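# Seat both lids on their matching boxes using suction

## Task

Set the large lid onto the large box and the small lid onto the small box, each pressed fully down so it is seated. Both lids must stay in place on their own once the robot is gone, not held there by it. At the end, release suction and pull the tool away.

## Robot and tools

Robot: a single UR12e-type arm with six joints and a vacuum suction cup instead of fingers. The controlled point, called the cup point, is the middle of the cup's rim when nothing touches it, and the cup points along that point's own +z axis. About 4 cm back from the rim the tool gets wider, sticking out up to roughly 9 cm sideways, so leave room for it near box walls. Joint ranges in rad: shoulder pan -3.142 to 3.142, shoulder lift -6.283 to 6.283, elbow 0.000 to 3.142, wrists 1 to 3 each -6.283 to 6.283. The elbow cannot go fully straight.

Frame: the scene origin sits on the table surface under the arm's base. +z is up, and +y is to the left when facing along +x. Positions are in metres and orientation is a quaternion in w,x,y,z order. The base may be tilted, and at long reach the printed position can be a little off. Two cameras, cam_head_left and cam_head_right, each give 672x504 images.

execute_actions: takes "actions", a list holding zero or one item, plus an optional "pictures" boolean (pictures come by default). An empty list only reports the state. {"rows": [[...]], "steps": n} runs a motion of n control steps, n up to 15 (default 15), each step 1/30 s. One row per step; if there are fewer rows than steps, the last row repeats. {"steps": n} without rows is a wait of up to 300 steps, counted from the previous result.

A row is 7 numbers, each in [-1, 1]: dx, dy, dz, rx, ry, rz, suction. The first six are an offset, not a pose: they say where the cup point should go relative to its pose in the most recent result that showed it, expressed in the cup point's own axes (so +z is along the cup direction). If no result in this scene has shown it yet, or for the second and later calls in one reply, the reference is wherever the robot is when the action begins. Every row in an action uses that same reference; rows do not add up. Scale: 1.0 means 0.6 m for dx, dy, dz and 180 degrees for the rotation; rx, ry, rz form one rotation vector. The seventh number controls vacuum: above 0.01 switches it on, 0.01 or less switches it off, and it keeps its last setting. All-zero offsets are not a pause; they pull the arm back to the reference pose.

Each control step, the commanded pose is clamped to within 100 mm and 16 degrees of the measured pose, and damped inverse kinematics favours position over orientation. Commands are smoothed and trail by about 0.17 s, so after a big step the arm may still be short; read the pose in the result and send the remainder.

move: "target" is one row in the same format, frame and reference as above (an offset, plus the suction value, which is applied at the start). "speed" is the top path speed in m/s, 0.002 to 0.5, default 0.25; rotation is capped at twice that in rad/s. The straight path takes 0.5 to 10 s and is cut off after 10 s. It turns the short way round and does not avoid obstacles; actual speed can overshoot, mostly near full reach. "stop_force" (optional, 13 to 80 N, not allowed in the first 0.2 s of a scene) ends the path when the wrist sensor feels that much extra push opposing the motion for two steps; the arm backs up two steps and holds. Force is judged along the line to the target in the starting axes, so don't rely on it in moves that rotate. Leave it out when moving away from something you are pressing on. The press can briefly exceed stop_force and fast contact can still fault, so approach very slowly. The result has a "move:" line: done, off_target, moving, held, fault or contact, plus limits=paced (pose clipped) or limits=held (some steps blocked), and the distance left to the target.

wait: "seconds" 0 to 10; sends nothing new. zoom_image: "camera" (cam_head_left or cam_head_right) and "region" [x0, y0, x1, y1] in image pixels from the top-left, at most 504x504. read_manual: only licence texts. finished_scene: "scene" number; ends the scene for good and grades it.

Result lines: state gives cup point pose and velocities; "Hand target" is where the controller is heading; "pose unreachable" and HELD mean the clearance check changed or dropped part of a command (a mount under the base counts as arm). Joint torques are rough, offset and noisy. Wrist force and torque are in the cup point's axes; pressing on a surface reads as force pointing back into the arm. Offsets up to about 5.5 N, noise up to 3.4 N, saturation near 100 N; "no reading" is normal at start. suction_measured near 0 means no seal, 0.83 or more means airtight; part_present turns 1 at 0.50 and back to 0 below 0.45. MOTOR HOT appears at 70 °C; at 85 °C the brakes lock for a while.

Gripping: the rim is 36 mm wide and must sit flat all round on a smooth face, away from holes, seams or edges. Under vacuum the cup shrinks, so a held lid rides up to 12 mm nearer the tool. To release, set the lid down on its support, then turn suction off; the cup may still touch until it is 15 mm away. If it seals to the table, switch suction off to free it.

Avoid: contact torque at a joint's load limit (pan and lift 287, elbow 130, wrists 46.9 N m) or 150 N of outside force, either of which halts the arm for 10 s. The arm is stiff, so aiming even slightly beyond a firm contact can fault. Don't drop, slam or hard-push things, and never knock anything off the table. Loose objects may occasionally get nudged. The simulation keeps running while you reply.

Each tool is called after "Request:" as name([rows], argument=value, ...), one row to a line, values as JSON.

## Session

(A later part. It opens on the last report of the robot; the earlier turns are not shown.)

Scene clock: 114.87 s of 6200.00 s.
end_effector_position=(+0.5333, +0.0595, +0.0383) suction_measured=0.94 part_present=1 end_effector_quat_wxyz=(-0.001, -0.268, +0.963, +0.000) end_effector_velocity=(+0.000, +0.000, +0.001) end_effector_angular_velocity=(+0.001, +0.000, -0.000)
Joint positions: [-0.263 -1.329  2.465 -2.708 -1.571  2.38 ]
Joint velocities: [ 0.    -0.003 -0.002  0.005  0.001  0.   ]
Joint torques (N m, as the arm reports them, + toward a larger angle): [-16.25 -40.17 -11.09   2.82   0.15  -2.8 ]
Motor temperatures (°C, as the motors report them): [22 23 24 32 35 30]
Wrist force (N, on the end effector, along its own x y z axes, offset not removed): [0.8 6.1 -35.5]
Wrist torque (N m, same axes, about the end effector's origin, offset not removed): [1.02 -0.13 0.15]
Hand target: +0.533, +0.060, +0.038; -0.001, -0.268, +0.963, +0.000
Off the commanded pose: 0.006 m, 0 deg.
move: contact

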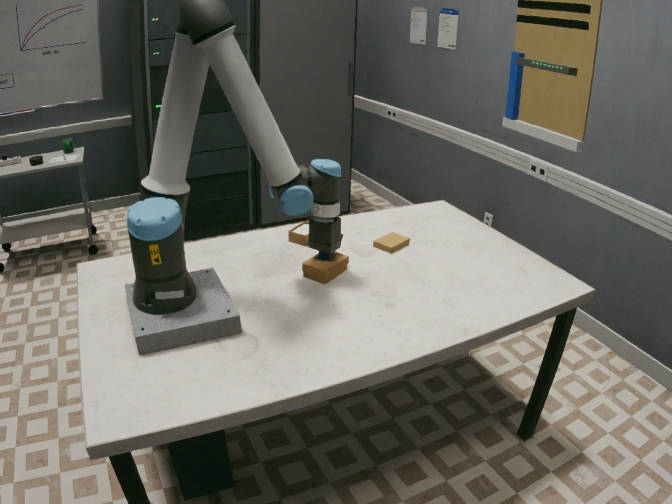

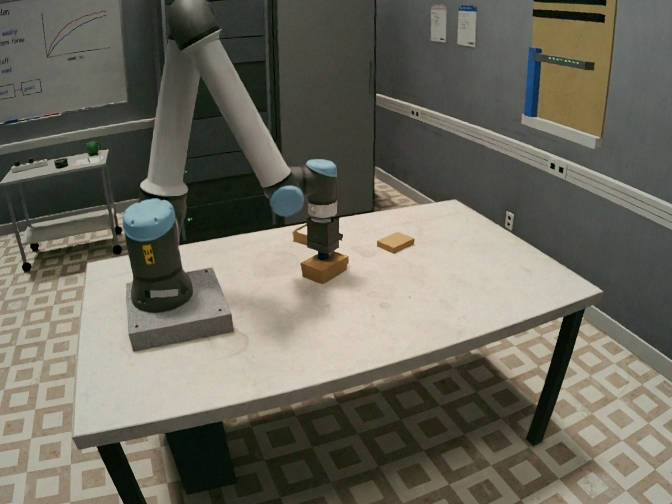

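Request:
move(target=[0,0,-0.004,0,0,0,0], speed=0.01)

Request:
wait(seconds=0.7)

Request:
move(target=[0,0,-0.09,0,0,0,0], speed=0.08)

Request:
move(target=[-0.486,-0.136,0.075,0,0,0.072,0], speed=0.2)

Request:
zoom_image(camera="cam_head_left", region=[350,200,440,270])

Request:
zoom_image(camera="cam_head_right", region=[350,200,440,270])

Scene clock: 135.00 s of 6200.00 s.
end_effector_position=(+0.5333, +0.0595, +0.0406) suction_measured=0.00 part_present=0 end_effector_quat_wxyz=(-0.001, -0.268, +0.963, +0.000) end_effector_velocity=(+0.001, -0.000, +0.002) end_effector_angular_velocity=(-0.000, -0.001, +0.000)
Joint positions: [-0.263 -1.334  2.464 -2.702 -1.571  2.38 ]
Joint velocities: [-0.    -0.003 -0.002  0.004 -0.    -0.001]
Joint torques (N m, as the arm reports them, + toward a larger angle): [-10.97 -42.12 -22.73   1.73   0.47  -2.62]
Motor temperatures (°C, as the motors report them): [22 23 24 32 35 30]
Wrist force (N, on the end effector, along its own x y z axes, offset not removed): [-3.8 -1.0 -23.0]
Wrist torque (N m, same axes, about the end effector's origin, offset not removed): [-0.11 0.77 0.23]
Hand target: +0.533, +0.060, +0.041; -0.001, -0.268, +0.963, +0.000
Off the commanded pose: 0.000 m, 0 deg.
After step 90, 16.43 s passed at rest.
move: done

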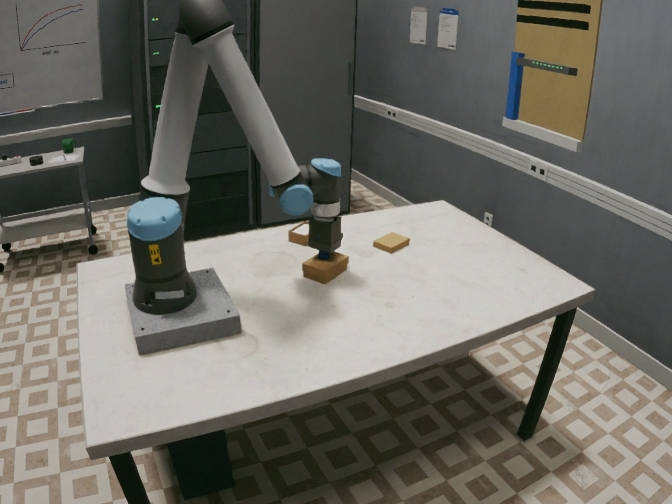

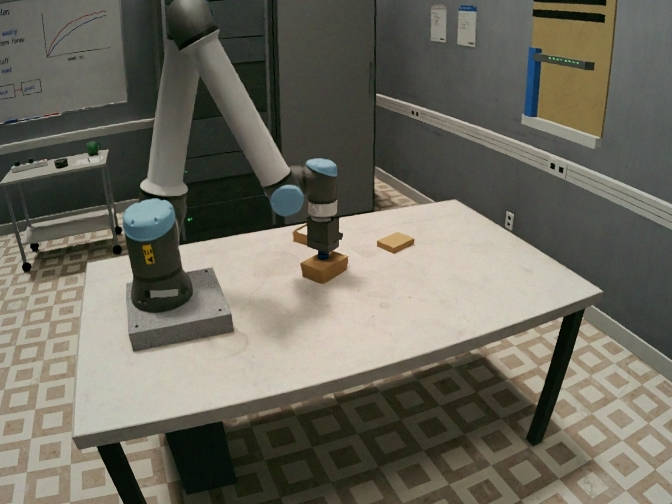

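Scene clock: 135.70 s of 6200.00 s.
end_effector_position=(+0.5333, +0.0595, +0.0407) suction_measured=0.00 part_present=0 end_effector_quat_wxyz=(-0.001, -0.268, +0.963, +0.000) end_effector_velocity=(-0.000, +0.000, -0.000) end_effector_angular_velocity=(+0.000, +0.000, +0.002)
Joint positions: [-0.263 -1.334  2.464 -2.701 -1.571  2.38 ]
Joint velocities: [ 0.     0.001  0.    -0.001  0.    -0.002]
Joint torques (N m, as the arm reports them, + toward a larger angle): [ -7.64 -43.77 -23.11   2.08   0.5   -2.56]
Motor temperatures (°C, as the motors report them): [22 23 24 32 35 30]
Wrist force (N, on the end effector, along its own x y z axes, offset not removed): [0.8 5.5 -21.7]
Wrist torque (N m, same axes, about the end effector's origin, offset not removed): [0.78 -0.34 0.14]
Hand target: +0.533, +0.060, +0.041; -0.001, -0.268, +0.963, +0.000
Off the commanded pose: 0.000 m, 0 deg.
Steps of this call (steps 1 to 21: nothing new was sent). Readings (end_effector_position | what the end effector reports):
1: (+0.5333, +0.0595, +0.0406) | suction_measured=0.00 part_present=0
2: (+0.5333, +0.0595, +0.0406) | suction_measured=0.00 part_present=0
4: (+0.5333, +0.0595, +0.0407) | suction_measured=0.00 part_present=0
8: (+0.5333, +0.0595, +0.0407) | suction_measured=0.00 part_present=0
21: the state above

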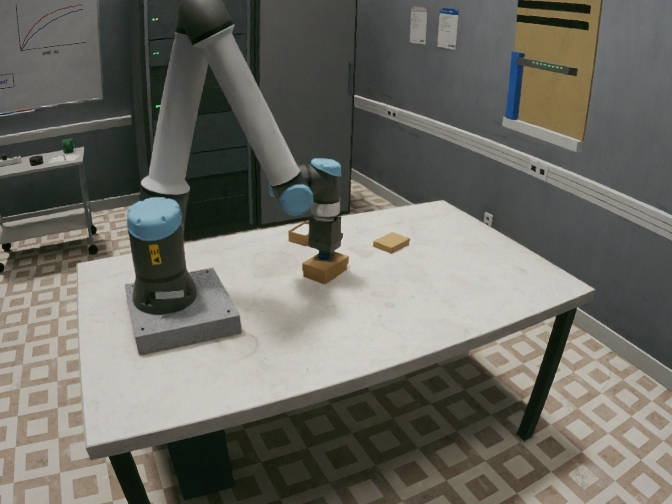

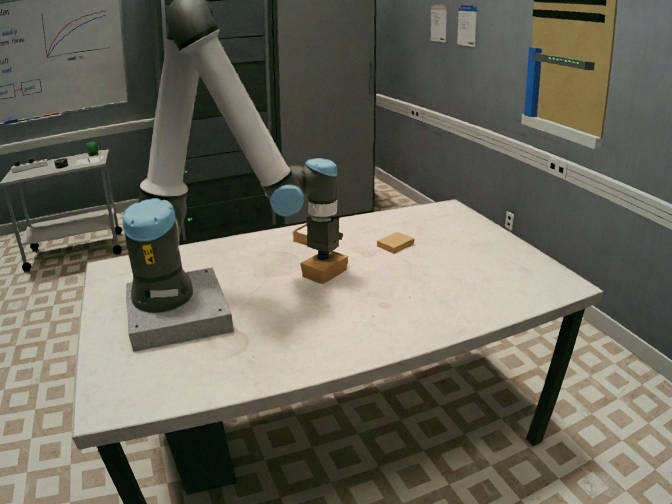

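Scene clock: 136.90 s of 6200.00 s.
end_effector_position=(+0.5334, +0.0596, +0.0944) suction_measured=0.00 part_present=0 end_effector_quat_wxyz=(-0.001, -0.268, +0.963, +0.000) end_effector_velocity=(+0.001, -0.000, +0.004) end_effector_angular_velocity=(-0.000, -0.002, +0.002)
Joint positions: [-0.263 -1.454  2.439 -2.556 -1.571  2.38 ]
Joint velocities: [-0.    -0.007 -0.002  0.007 -0.    -0.002]
Joint torques (N m, as the arm reports them, + toward a larger angle): [-14.91 -47.35 -34.21   0.42   0.14  -2.7 ]
Motor temperatures (°C, as the motors report them): [22 23 24 32 35 30]
Wrist force (N, on the end effector, along its own x y z axes, offset not removed): [-1.3 0.6 -3.4]
Wrist torque (N m, same axes, about the end effector's origin, offset not removed): [0.13 0.23 -0.02]
Hand target: +0.533, +0.060, +0.095; -0.001, -0.268, +0.963, +0.000
Off the commanded pose: 0.000 m, 0 deg.
move: done

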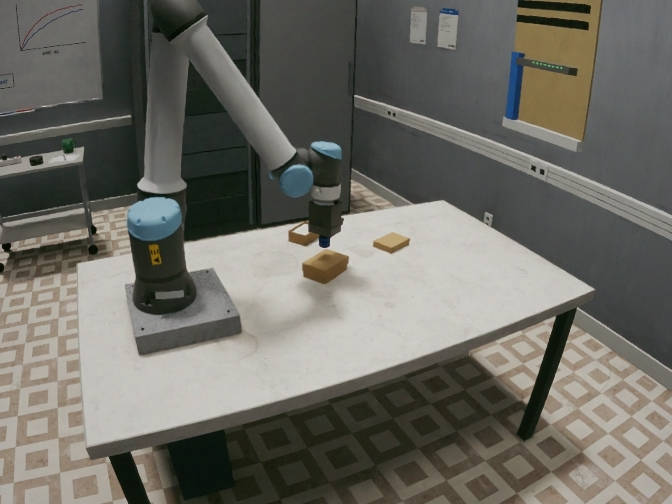

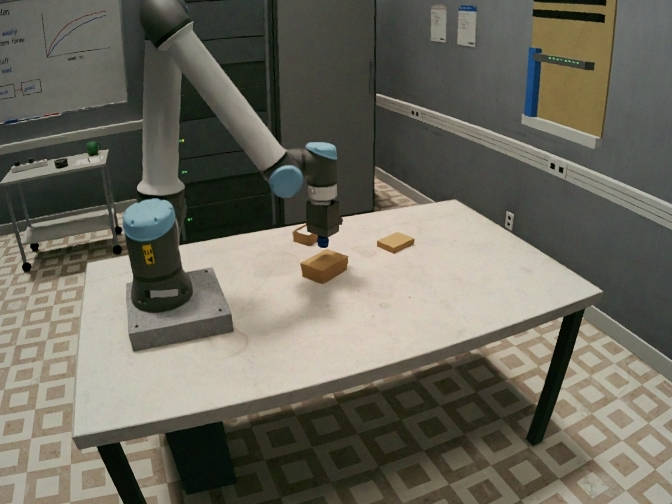

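Scene clock: 139.10 s of 6200.00 s.
end_effector_position=(+0.8248, +0.1402, +0.0495) suction_measured=0.00 part_present=0 end_effector_quat_wxyz=(-0.001, -0.158, +0.987, +0.000) end_effector_velocity=(+0.003, +0.000, -0.000) end_effector_angular_velocity=(-0.001, -0.000, -0.003)
Joint positions: [-0.085 -1.014  1.87  -2.428 -1.571  2.784]
Joint velocities: [ 0.     0.004 -0.007  0.003 -0.001  0.004]
Joint torques (N m, as the arm reports them, + toward a larger angle): [ 13.75 -65.9  -39.59   0.07  -2.08   3.76]
Motor temperatures (°C, as the motors report them): [22 23 24 32 35 30]
Wrist force (N, on the end effector, along its own x y z axes, offset not removed): [0.3 -1.2 -10.3]
Wrist torque (N m, same axes, about the end effector's origin, offset not removed): [-0.10 -0.30 0.42]
Hand target: +0.825, +0.140, +0.049; -0.001, -0.158, +0.988, +0.000
Off the commanded pose: 0.001 m, 0 deg.
move: done

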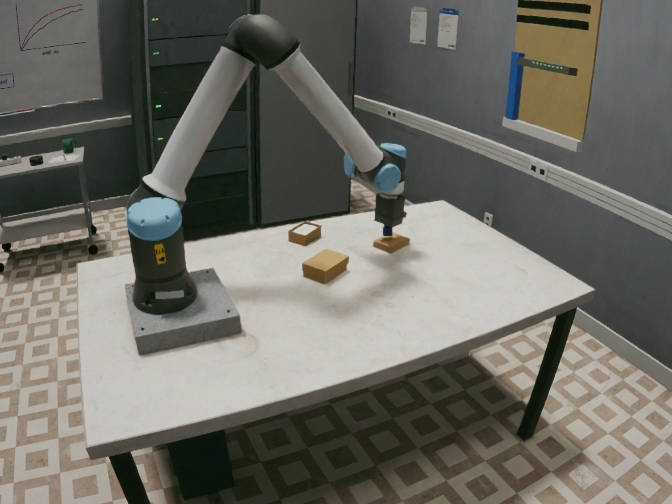

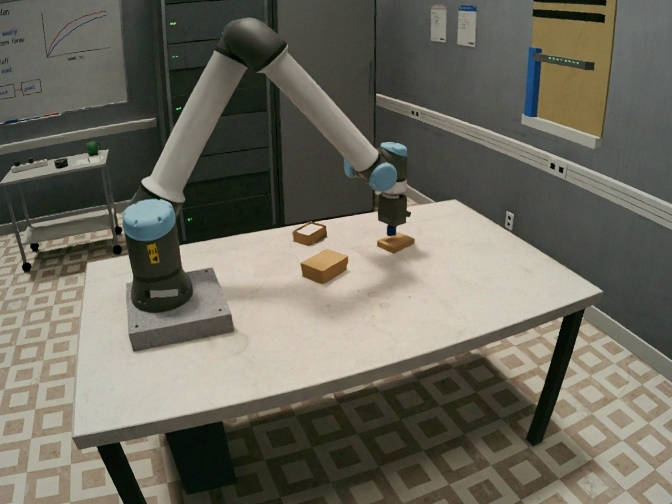

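Region (350, 200, 440, 270) of cam_head_left's 672x504 image, scaled by 5.600, with more detail than that image has.

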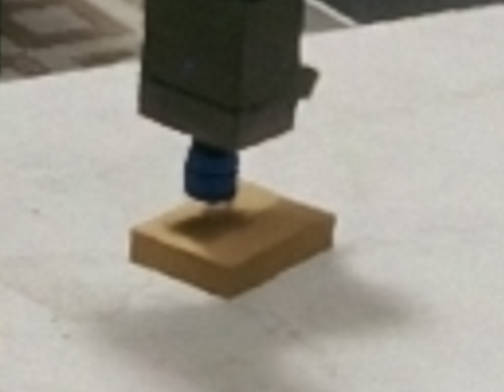

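Region (350, 200, 440, 270) of cam_head_right's 672x504 image, scaled by 5.600, with more detail than that image has.

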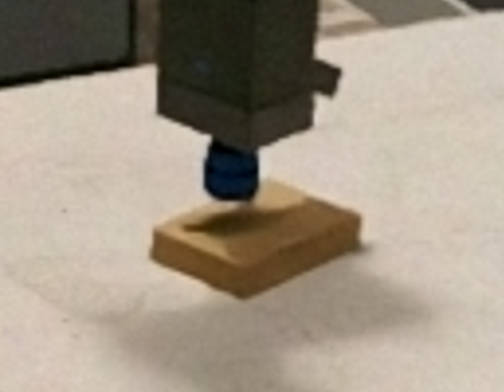

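Request:
move(target=[-0.019,-0.010,0.025,0,0,0,0], speed=0.05)

Request:
move(target=[0,0,0.045,0,0,0,1], speed=0.01, stop_force=15)

Request:
move(target=[0,0,-0.13,0,0,0,1], speed=0.08)

Request:
zoom_image(camera="cam_head_left", region=[280,190,430,270])

Scene clock: 150.70 s of 6200.00 s.
end_effector_position=(+0.8373, +0.1381, +0.0347) suction_measured=0.00 part_present=0 end_effector_quat_wxyz=(-0.001, -0.158, +0.987, +0.000) end_effector_velocity=(+0.003, +0.000, -0.002) end_effector_angular_velocity=(-0.000, -0.001, -0.001)
Joint positions: [-0.087 -0.981  1.848 -2.439 -1.571  2.782]
Joint velocities: [ 0.     0.006 -0.005 -0.002 -0.     0.001]
Joint torques (N m, as the arm reports them, + toward a larger angle): [-15.4  -66.7  -37.05  -8.46  -0.8   -2.61]
Motor temperatures (°C, as the motors report them): [22 23 24 32 35 30]
Wrist force (N, on the end effector, along its own x y z axes, offset not removed): [-1.9 0.6 -3.0]
Wrist torque (N m, same axes, about the end effector's origin, offset not removed): [0.03 0.12 0.11]
Hand target: +0.838, +0.138, +0.034; -0.001, -0.158, +0.987, +0.000
Off the commanded pose: 0.000 m, 0 deg.
After step 90, 7.73 s passed at rest.
move: done

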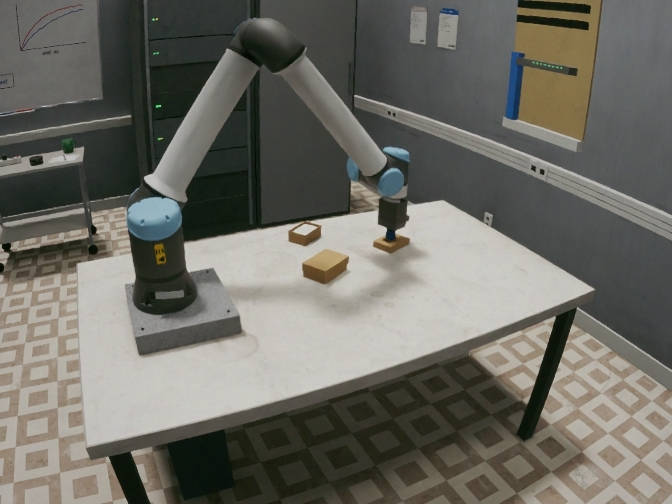

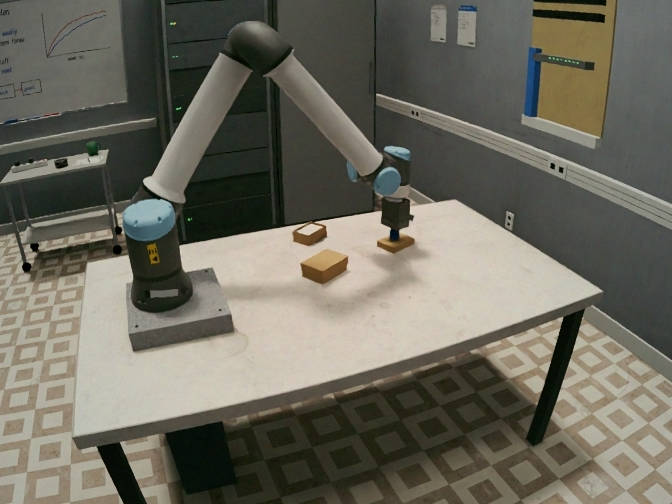

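Scene clock: 153.33 s of 6200.00 s.
end_effector_position=(+0.8374, +0.1381, +0.0126) suction_measured=0.94 part_present=1 end_effector_quat_wxyz=(-0.000, -0.158, +0.987, +0.000) end_effector_velocity=(-0.002, -0.000, -0.001) end_effector_angular_velocity=(+0.001, +0.006, -0.001)
Joint positions: [-0.087 -0.952  1.852 -2.472 -1.571  2.782]
Joint velocities: [-0.     0.    -0.     0.006  0.     0.   ]
Joint torques (N m, as the arm reports them, + toward a larger angle): [ -8.89 -65.34 -12.61   4.04  -0.8   -0.51]
Motor temperatures (°C, as the motors report them): [22 23 24 32 35 30]
Wrist force (N, on the end effector, along its own x y z axes, offset not removed): [-1.8 -2.0 -28.4]
Wrist torque (N m, same axes, about the end effector's origin, offset not removed): [-0.37 -0.28 0.39]
Hand target: +0.837, +0.138, +0.013; -0.001, -0.158, +0.987, +0.000
Off the commanded pose: 0.005 m, 0 deg.
move: contact

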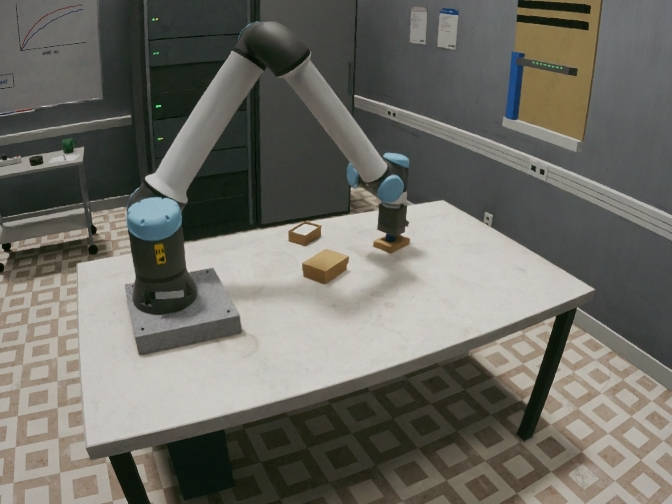

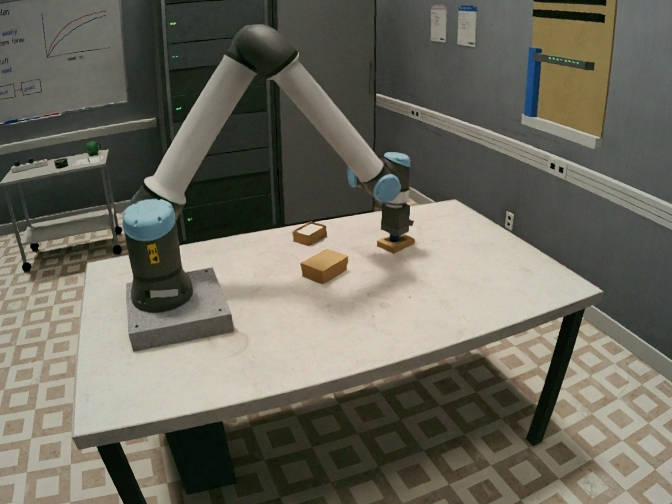

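Scene clock: 154.83 s of 6200.00 s.
end_effector_position=(+0.8374, +0.1381, +0.0903) suction_measured=0.94 part_present=1 end_effector_quat_wxyz=(-0.000, -0.158, +0.987, +0.000) end_effector_velocity=(-0.001, +0.000, +0.002) end_effector_angular_velocity=(+0.001, +0.001, -0.001)
Joint positions: [-0.087 -1.05   1.832 -2.354 -1.571  2.782]
Joint velocities: [-0.    -0.004  0.001  0.004  0.001  0.001]
Joint torques (N m, as the arm reports them, + toward a larger angle): [ 10.25 -83.06 -40.3    0.32  -0.59   2.73]
Motor temperatures (°C, as the motors report them): [22 23 24 32 35 30]
Wrist force (N, on the end effector, along its own x y z axes, offset not removed): [4.4 -2.6 -6.2]
Wrist torque (N m, same axes, about the end effector's origin, offset not removed): [-0.49 -1.11 0.12]
Hand target: +0.837, +0.138, +0.091; -0.000, -0.158, +0.987, +0.000
Off the commanded pose: 0.000 m, 0 deg.
move: done

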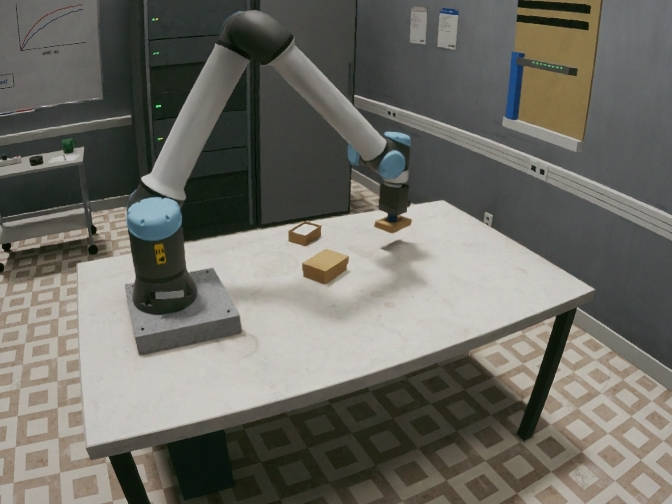

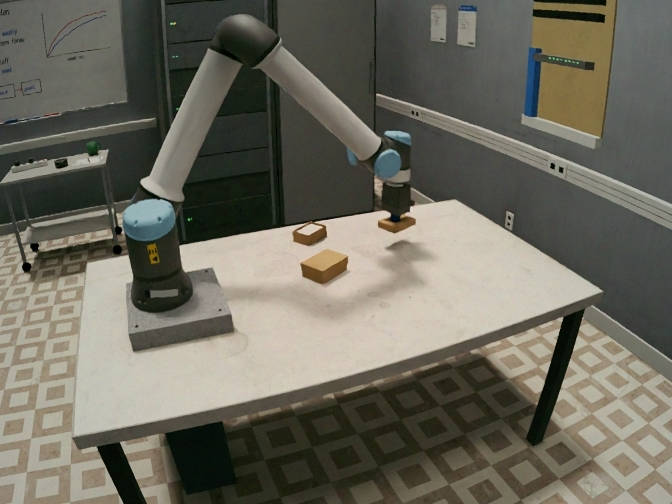

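Region (280, 190, 430, 270) of cam_head_left's 672x504 image, scaled by 3.360, with more detail than that image has; it fills the top 269 rows of this view, and the rest is white.

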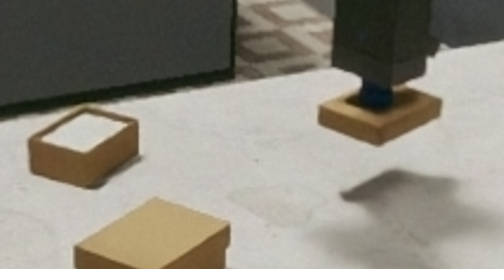

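Request:
move(target=[0.316,0.357,0.015,0,0,-0.07,1], speed=0.15)

Request:
zoom_image(camera="cam_head_left", region=[270,195,350,255])

Request:
zoom_image(camera="cam_head_right", region=[270,195,350,255])

Scene clock: 170.70 s of 6200.00 s.
end_effector_position=(+0.5908, +0.2824, +0.0813) suction_measured=0.94 part_present=1 end_effector_quat_wxyz=(-0.000, -0.265, +0.964, +0.000) end_effector_velocity=(-0.002, +0.000, +0.001) end_effector_angular_velocity=(+0.000, -0.001, -0.001)
Joint positions: [ 0.133 -1.272  2.226 -2.526 -1.572  2.782]
Joint velocities: [ 0.001 -0.004  0.004 -0.001 -0.     0.002]
Joint torques (N m, as the arm reports them, + toward a larger angle): [ 10.15 -64.39 -22.74  -8.1   -2.38   3.38]
Motor temperatures (°C, as the motors report them): [22 23 24 32 35 30]
Wrist force (N, on the end effector, along its own x y z axes, offset not removed): [3.8 2.2 -7.7]
Wrist torque (N m, same axes, about the end effector's origin, offset not removed): [0.35 -0.87 0.08]
Hand target: +0.591, +0.283, +0.081; -0.000, -0.265, +0.964, +0.000
Off the commanded pose: 0.000 m, 0 deg.
After step 90, 10.33 s passed at rest.
move: done

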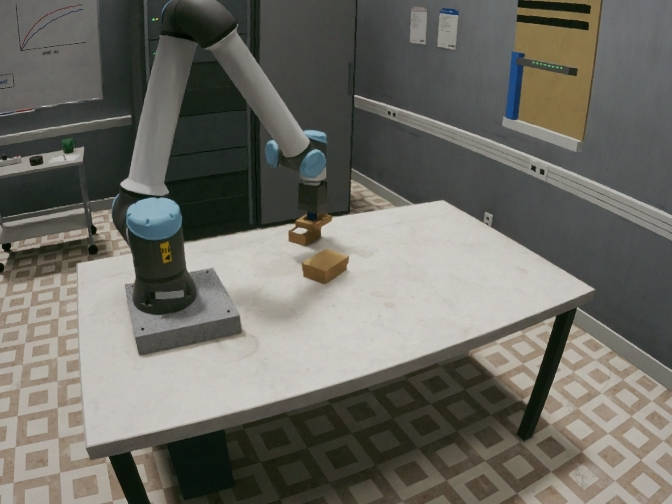

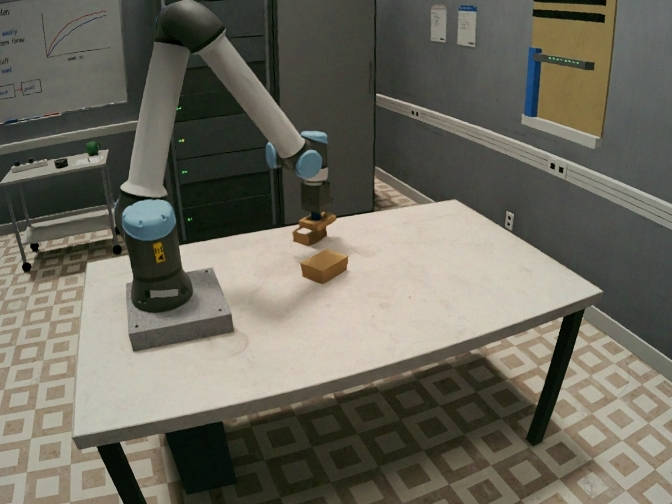

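Region (270, 195, 350, 255) of cam_head_left's 672x504 image, scaled by 6.300, with more detail than that image has; it fills the top 378 rows of this view, and the rest is white.

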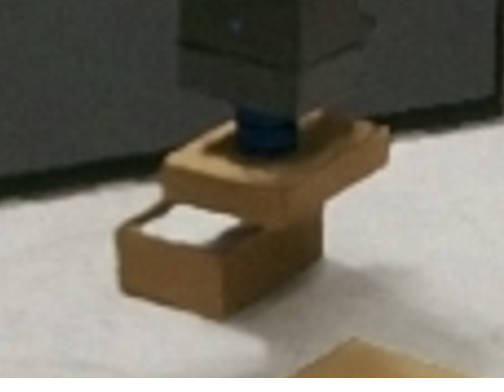

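Region (270, 195, 350, 255) of cam_head_right's 672x504 image, scaled by 6.300, with more detail than that image has; it fills the top 378 rows of this view, and the rest is white.

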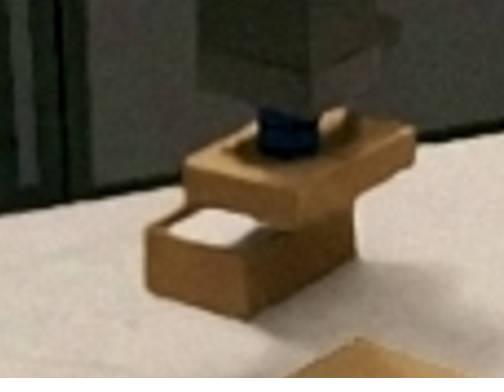

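Request:
move(target=[0.019,0.044,0,0,0,0,1], speed=0.04)

Request:
move(target=[0,0,0.028,0,0,0,1], speed=0.02, stop_force=15)

Request:
zoom_image(camera="cam_head_left", region=[275,205,335,250])

Request:
zoom_image(camera="cam_head_right", region=[280,205,340,250])

Scene clock: 184.63 s of 6200.00 s.
end_effector_position=(+0.5679, +0.2990, +0.0813) suction_measured=0.94 part_present=1 end_effector_quat_wxyz=(-0.000, -0.265, +0.964, +0.000) end_effector_velocity=(-0.002, +0.002, +0.000) end_effector_angular_velocity=(+0.000, -0.001, -0.001)
Joint positions: [ 0.166 -1.288  2.251 -2.535 -1.572  2.816]
Joint velocities: [ 0.003 -0.002  0.002 -0.001 -0.     0.004]
Joint torques (N m, as the arm reports them, + toward a larger angle): [ 11.3  -61.71 -23.98  -8.24  -1.82   3.84]
Motor temperatures (°C, as the motors report them): [22 23 24 32 35 30]
Wrist force (N, on the end effector, along its own x y z axes, offset not removed): [0.0 -3.0 -3.2]
Wrist torque (N m, same axes, about the end effector's origin, offset not removed): [-0.26 -0.10 0.22]
Hand target: +0.568, +0.299, +0.081; -0.000, -0.265, +0.964, +0.000
Off the commanded pose: 0.000 m, 0 deg.
After step 90, 9.83 s passed at rest.
move: done

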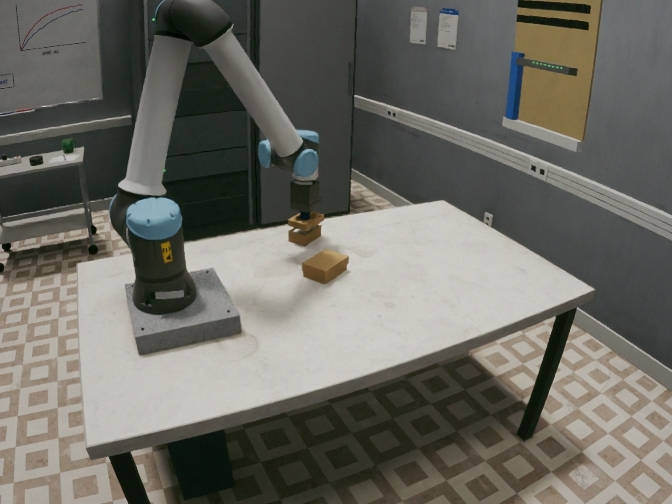

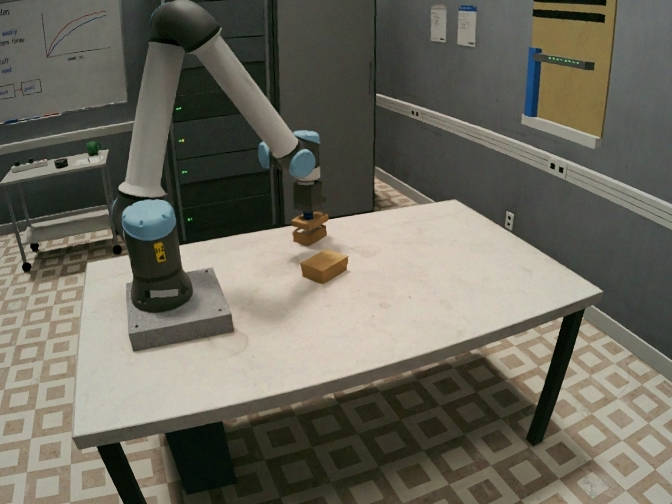

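Scene clock: 185.77 s of 6200.00 s.
end_effector_position=(+0.5679, +0.2991, +0.0649) suction_measured=0.94 part_present=1 end_effector_quat_wxyz=(-0.000, -0.265, +0.964, +0.000) end_effector_velocity=(-0.000, +0.000, -0.004) end_effector_angular_velocity=(+0.000, +0.001, +0.000)
Joint positions: [ 0.166 -1.259  2.257 -2.57  -1.572  2.816]
Joint velocities: [ 0.     0.006  0.001 -0.007  0.     0.   ]
Joint torques (N m, as the arm reports them, + toward a larger angle): [-15.06 -40.68 -21.58  -7.9   -1.93  -2.38]
Motor temperatures (°C, as the motors report them): [22 23 24 32 35 30]
Wrist force (N, on the end effector, along its own x y z axes, offset not removed): [5.3 0.4 -2.2]
Wrist torque (N m, same axes, about the end effector's origin, offset not removed): [0.15 -0.86 0.28]
Hand target: +0.568, +0.299, +0.065; -0.000, -0.265, +0.964, +0.000
Off the commanded pose: 0.000 m, 0 deg.
move: done

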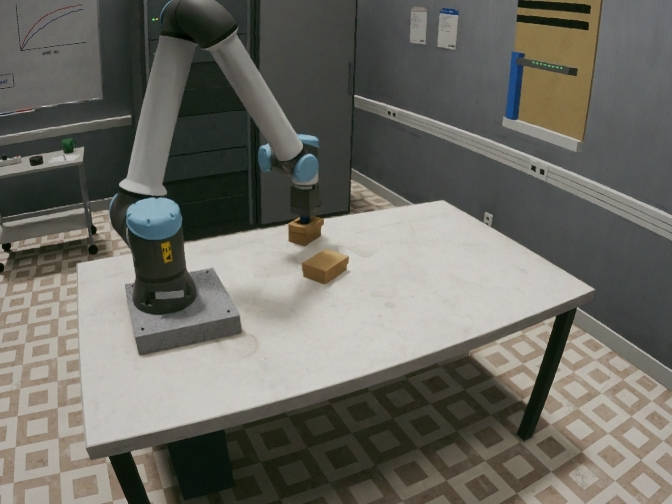

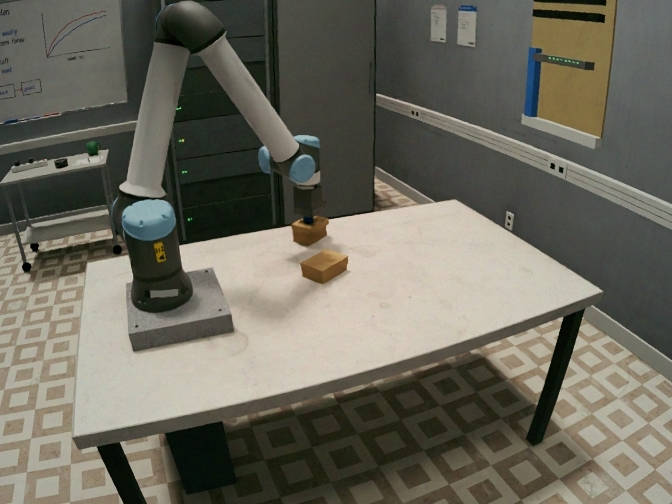

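Region (275, 205, 335, 250) of cam_head_left's 672x504 image, scaled by 8.400, with more detail than that image has; it fills the top 378 rows of this view, and the rest is white.

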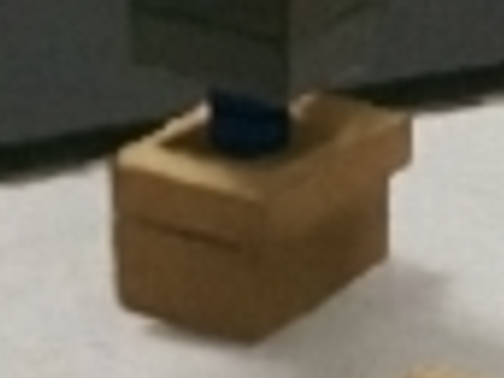

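Region (280, 205, 340, 250) of cam_head_right's 672x504 image, scaled by 8.400, with more detail than that image has; it fills the top 378 rows of this view, and the rest is white.

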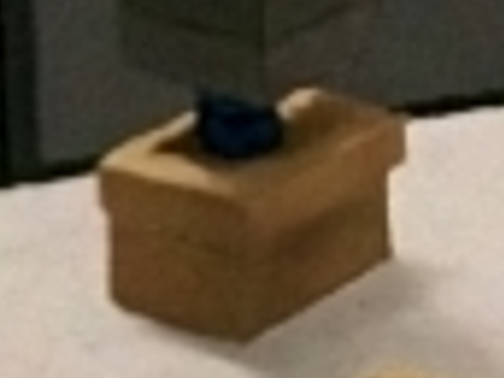

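Request:
move(target=[0.005,0.004,0,0,0,0,1], speed=0.01)

Request:
move(target=[0,0,0.06,0,0,0,1], speed=0.004, stop_force=15)

Request:
zoom_image(camera="cam_head_left", region=[275,205,335,250])

Request:
zoom_image(camera="cam_head_right", region=[280,205,340,250])

Scene clock: 194.00 s of 6200.00 s.
end_effector_position=(+0.5643, +0.2995, +0.0649) suction_measured=0.94 part_present=1 end_effector_quat_wxyz=(-0.000, -0.265, +0.964, +0.000) end_effector_velocity=(-0.002, +0.000, +0.001) end_effector_angular_velocity=(-0.000, -0.001, -0.000)
Joint positions: [ 0.168 -1.263  2.263 -2.572 -1.572  2.818]
Joint velocities: [ 0.001 -0.003  0.003 -0.001 -0.001  0.001]
Joint torques (N m, as the arm reports them, + toward a larger angle): [  9.77 -60.73 -21.27  -7.9   -0.67   3.48]
Motor temperatures (°C, as the motors report them): [22 23 24 32 35 30]
Wrist force (N, on the end effector, along its own x y z axes, offset not removed): [-1.8 0.8 -6.3]
Wrist torque (N m, same axes, about the end effector's origin, offset not removed): [0.19 0.42 0.30]
Hand target: +0.564, +0.300, +0.065; -0.000, -0.265, +0.964, +0.000
Off the commanded pose: 0.000 m, 0 deg.
After step 90, 4.53 s passed at rest.
move: done

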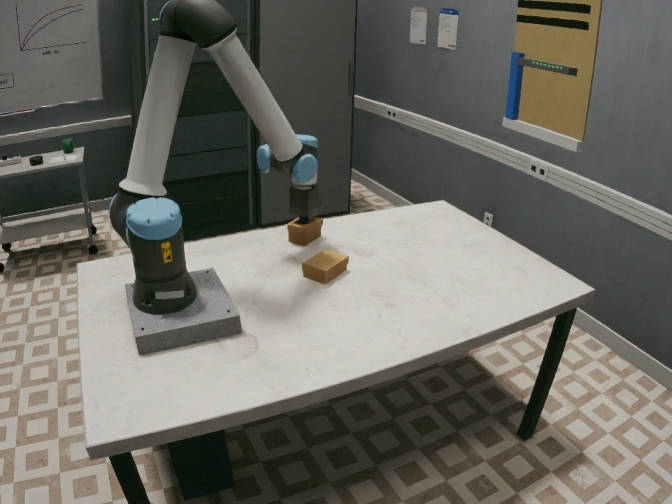

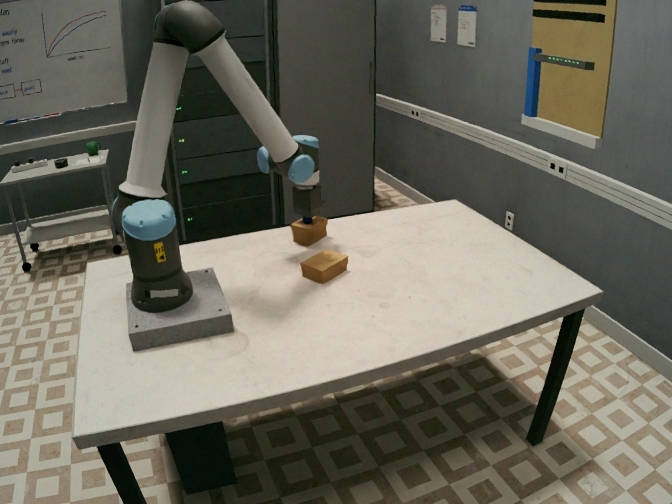

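Scene clock: 197.13 s of 6200.00 s.
end_effector_position=(+0.5644, +0.2996, +0.0539) suction_measured=0.94 part_present=1 end_effector_quat_wxyz=(-0.000, -0.265, +0.964, +0.000) end_effector_velocity=(-0.001, +0.000, +0.000) end_effector_angular_velocity=(-0.000, +0.003, +0.001)
Joint positions: [ 0.168 -1.243  2.267 -2.596 -1.572  2.818]
Joint velocities: [ 0.001 -0.002  0.     0.004  0.    -0.   ]
Joint torques (N m, as the arm reports them, + toward a larger angle): [-13.07 -48.98 -20.44   2.15  -1.09  -2.37]
Motor temperatures (°C, as the motors report them): [22 23 24 32 35 30]
Wrist force (N, on the end effector, along its own x y z axes, offset not removed): [-0.5 2.4 -25.7]
Wrist torque (N m, same axes, about the end effector's origin, offset not removed): [0.50 -0.01 0.28]
Hand target: +0.564, +0.300, +0.054; -0.000, -0.265, +0.964, +0.000
Off the commanded pose: 0.025 m, 0 deg.
move: contact

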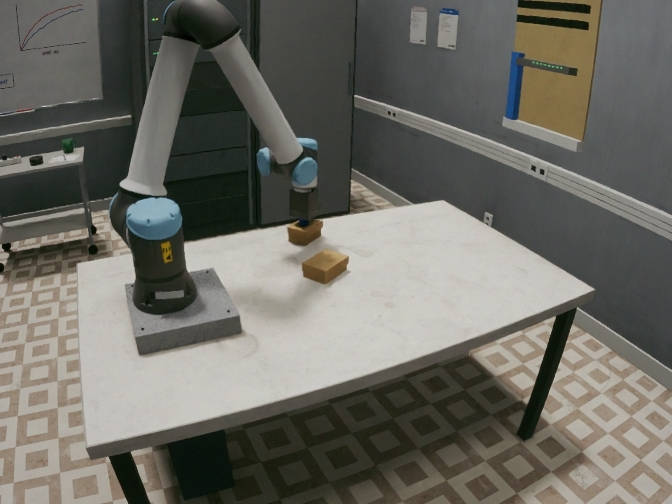

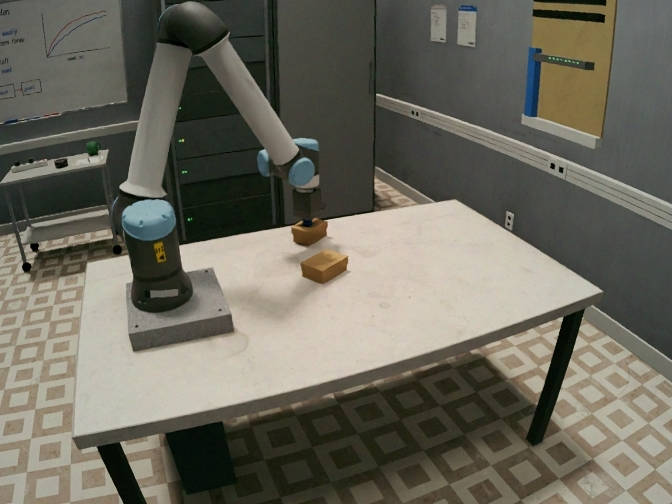

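Region (275, 205, 335, 250) of cam_head_left's 672x504 image, scaled by 8.400, with more detail than that image has; it fills the top 378 rows of this view, and the rest is white.

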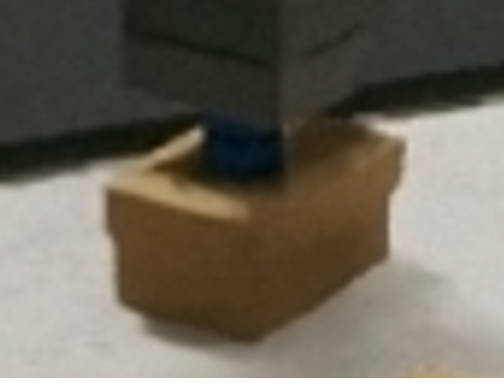

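Region (280, 205, 340, 250) of cam_head_right's 672x504 image, scaled by 8.400, with more detail than that image has; it fills the top 378 rows of this view, and the rest is white.

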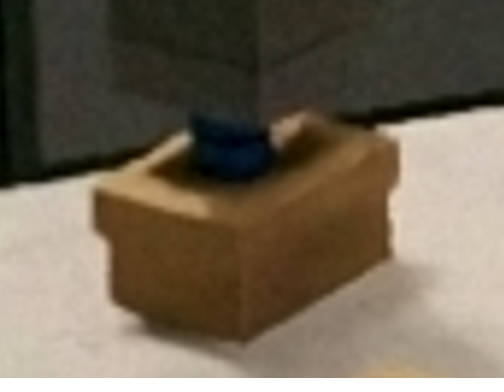

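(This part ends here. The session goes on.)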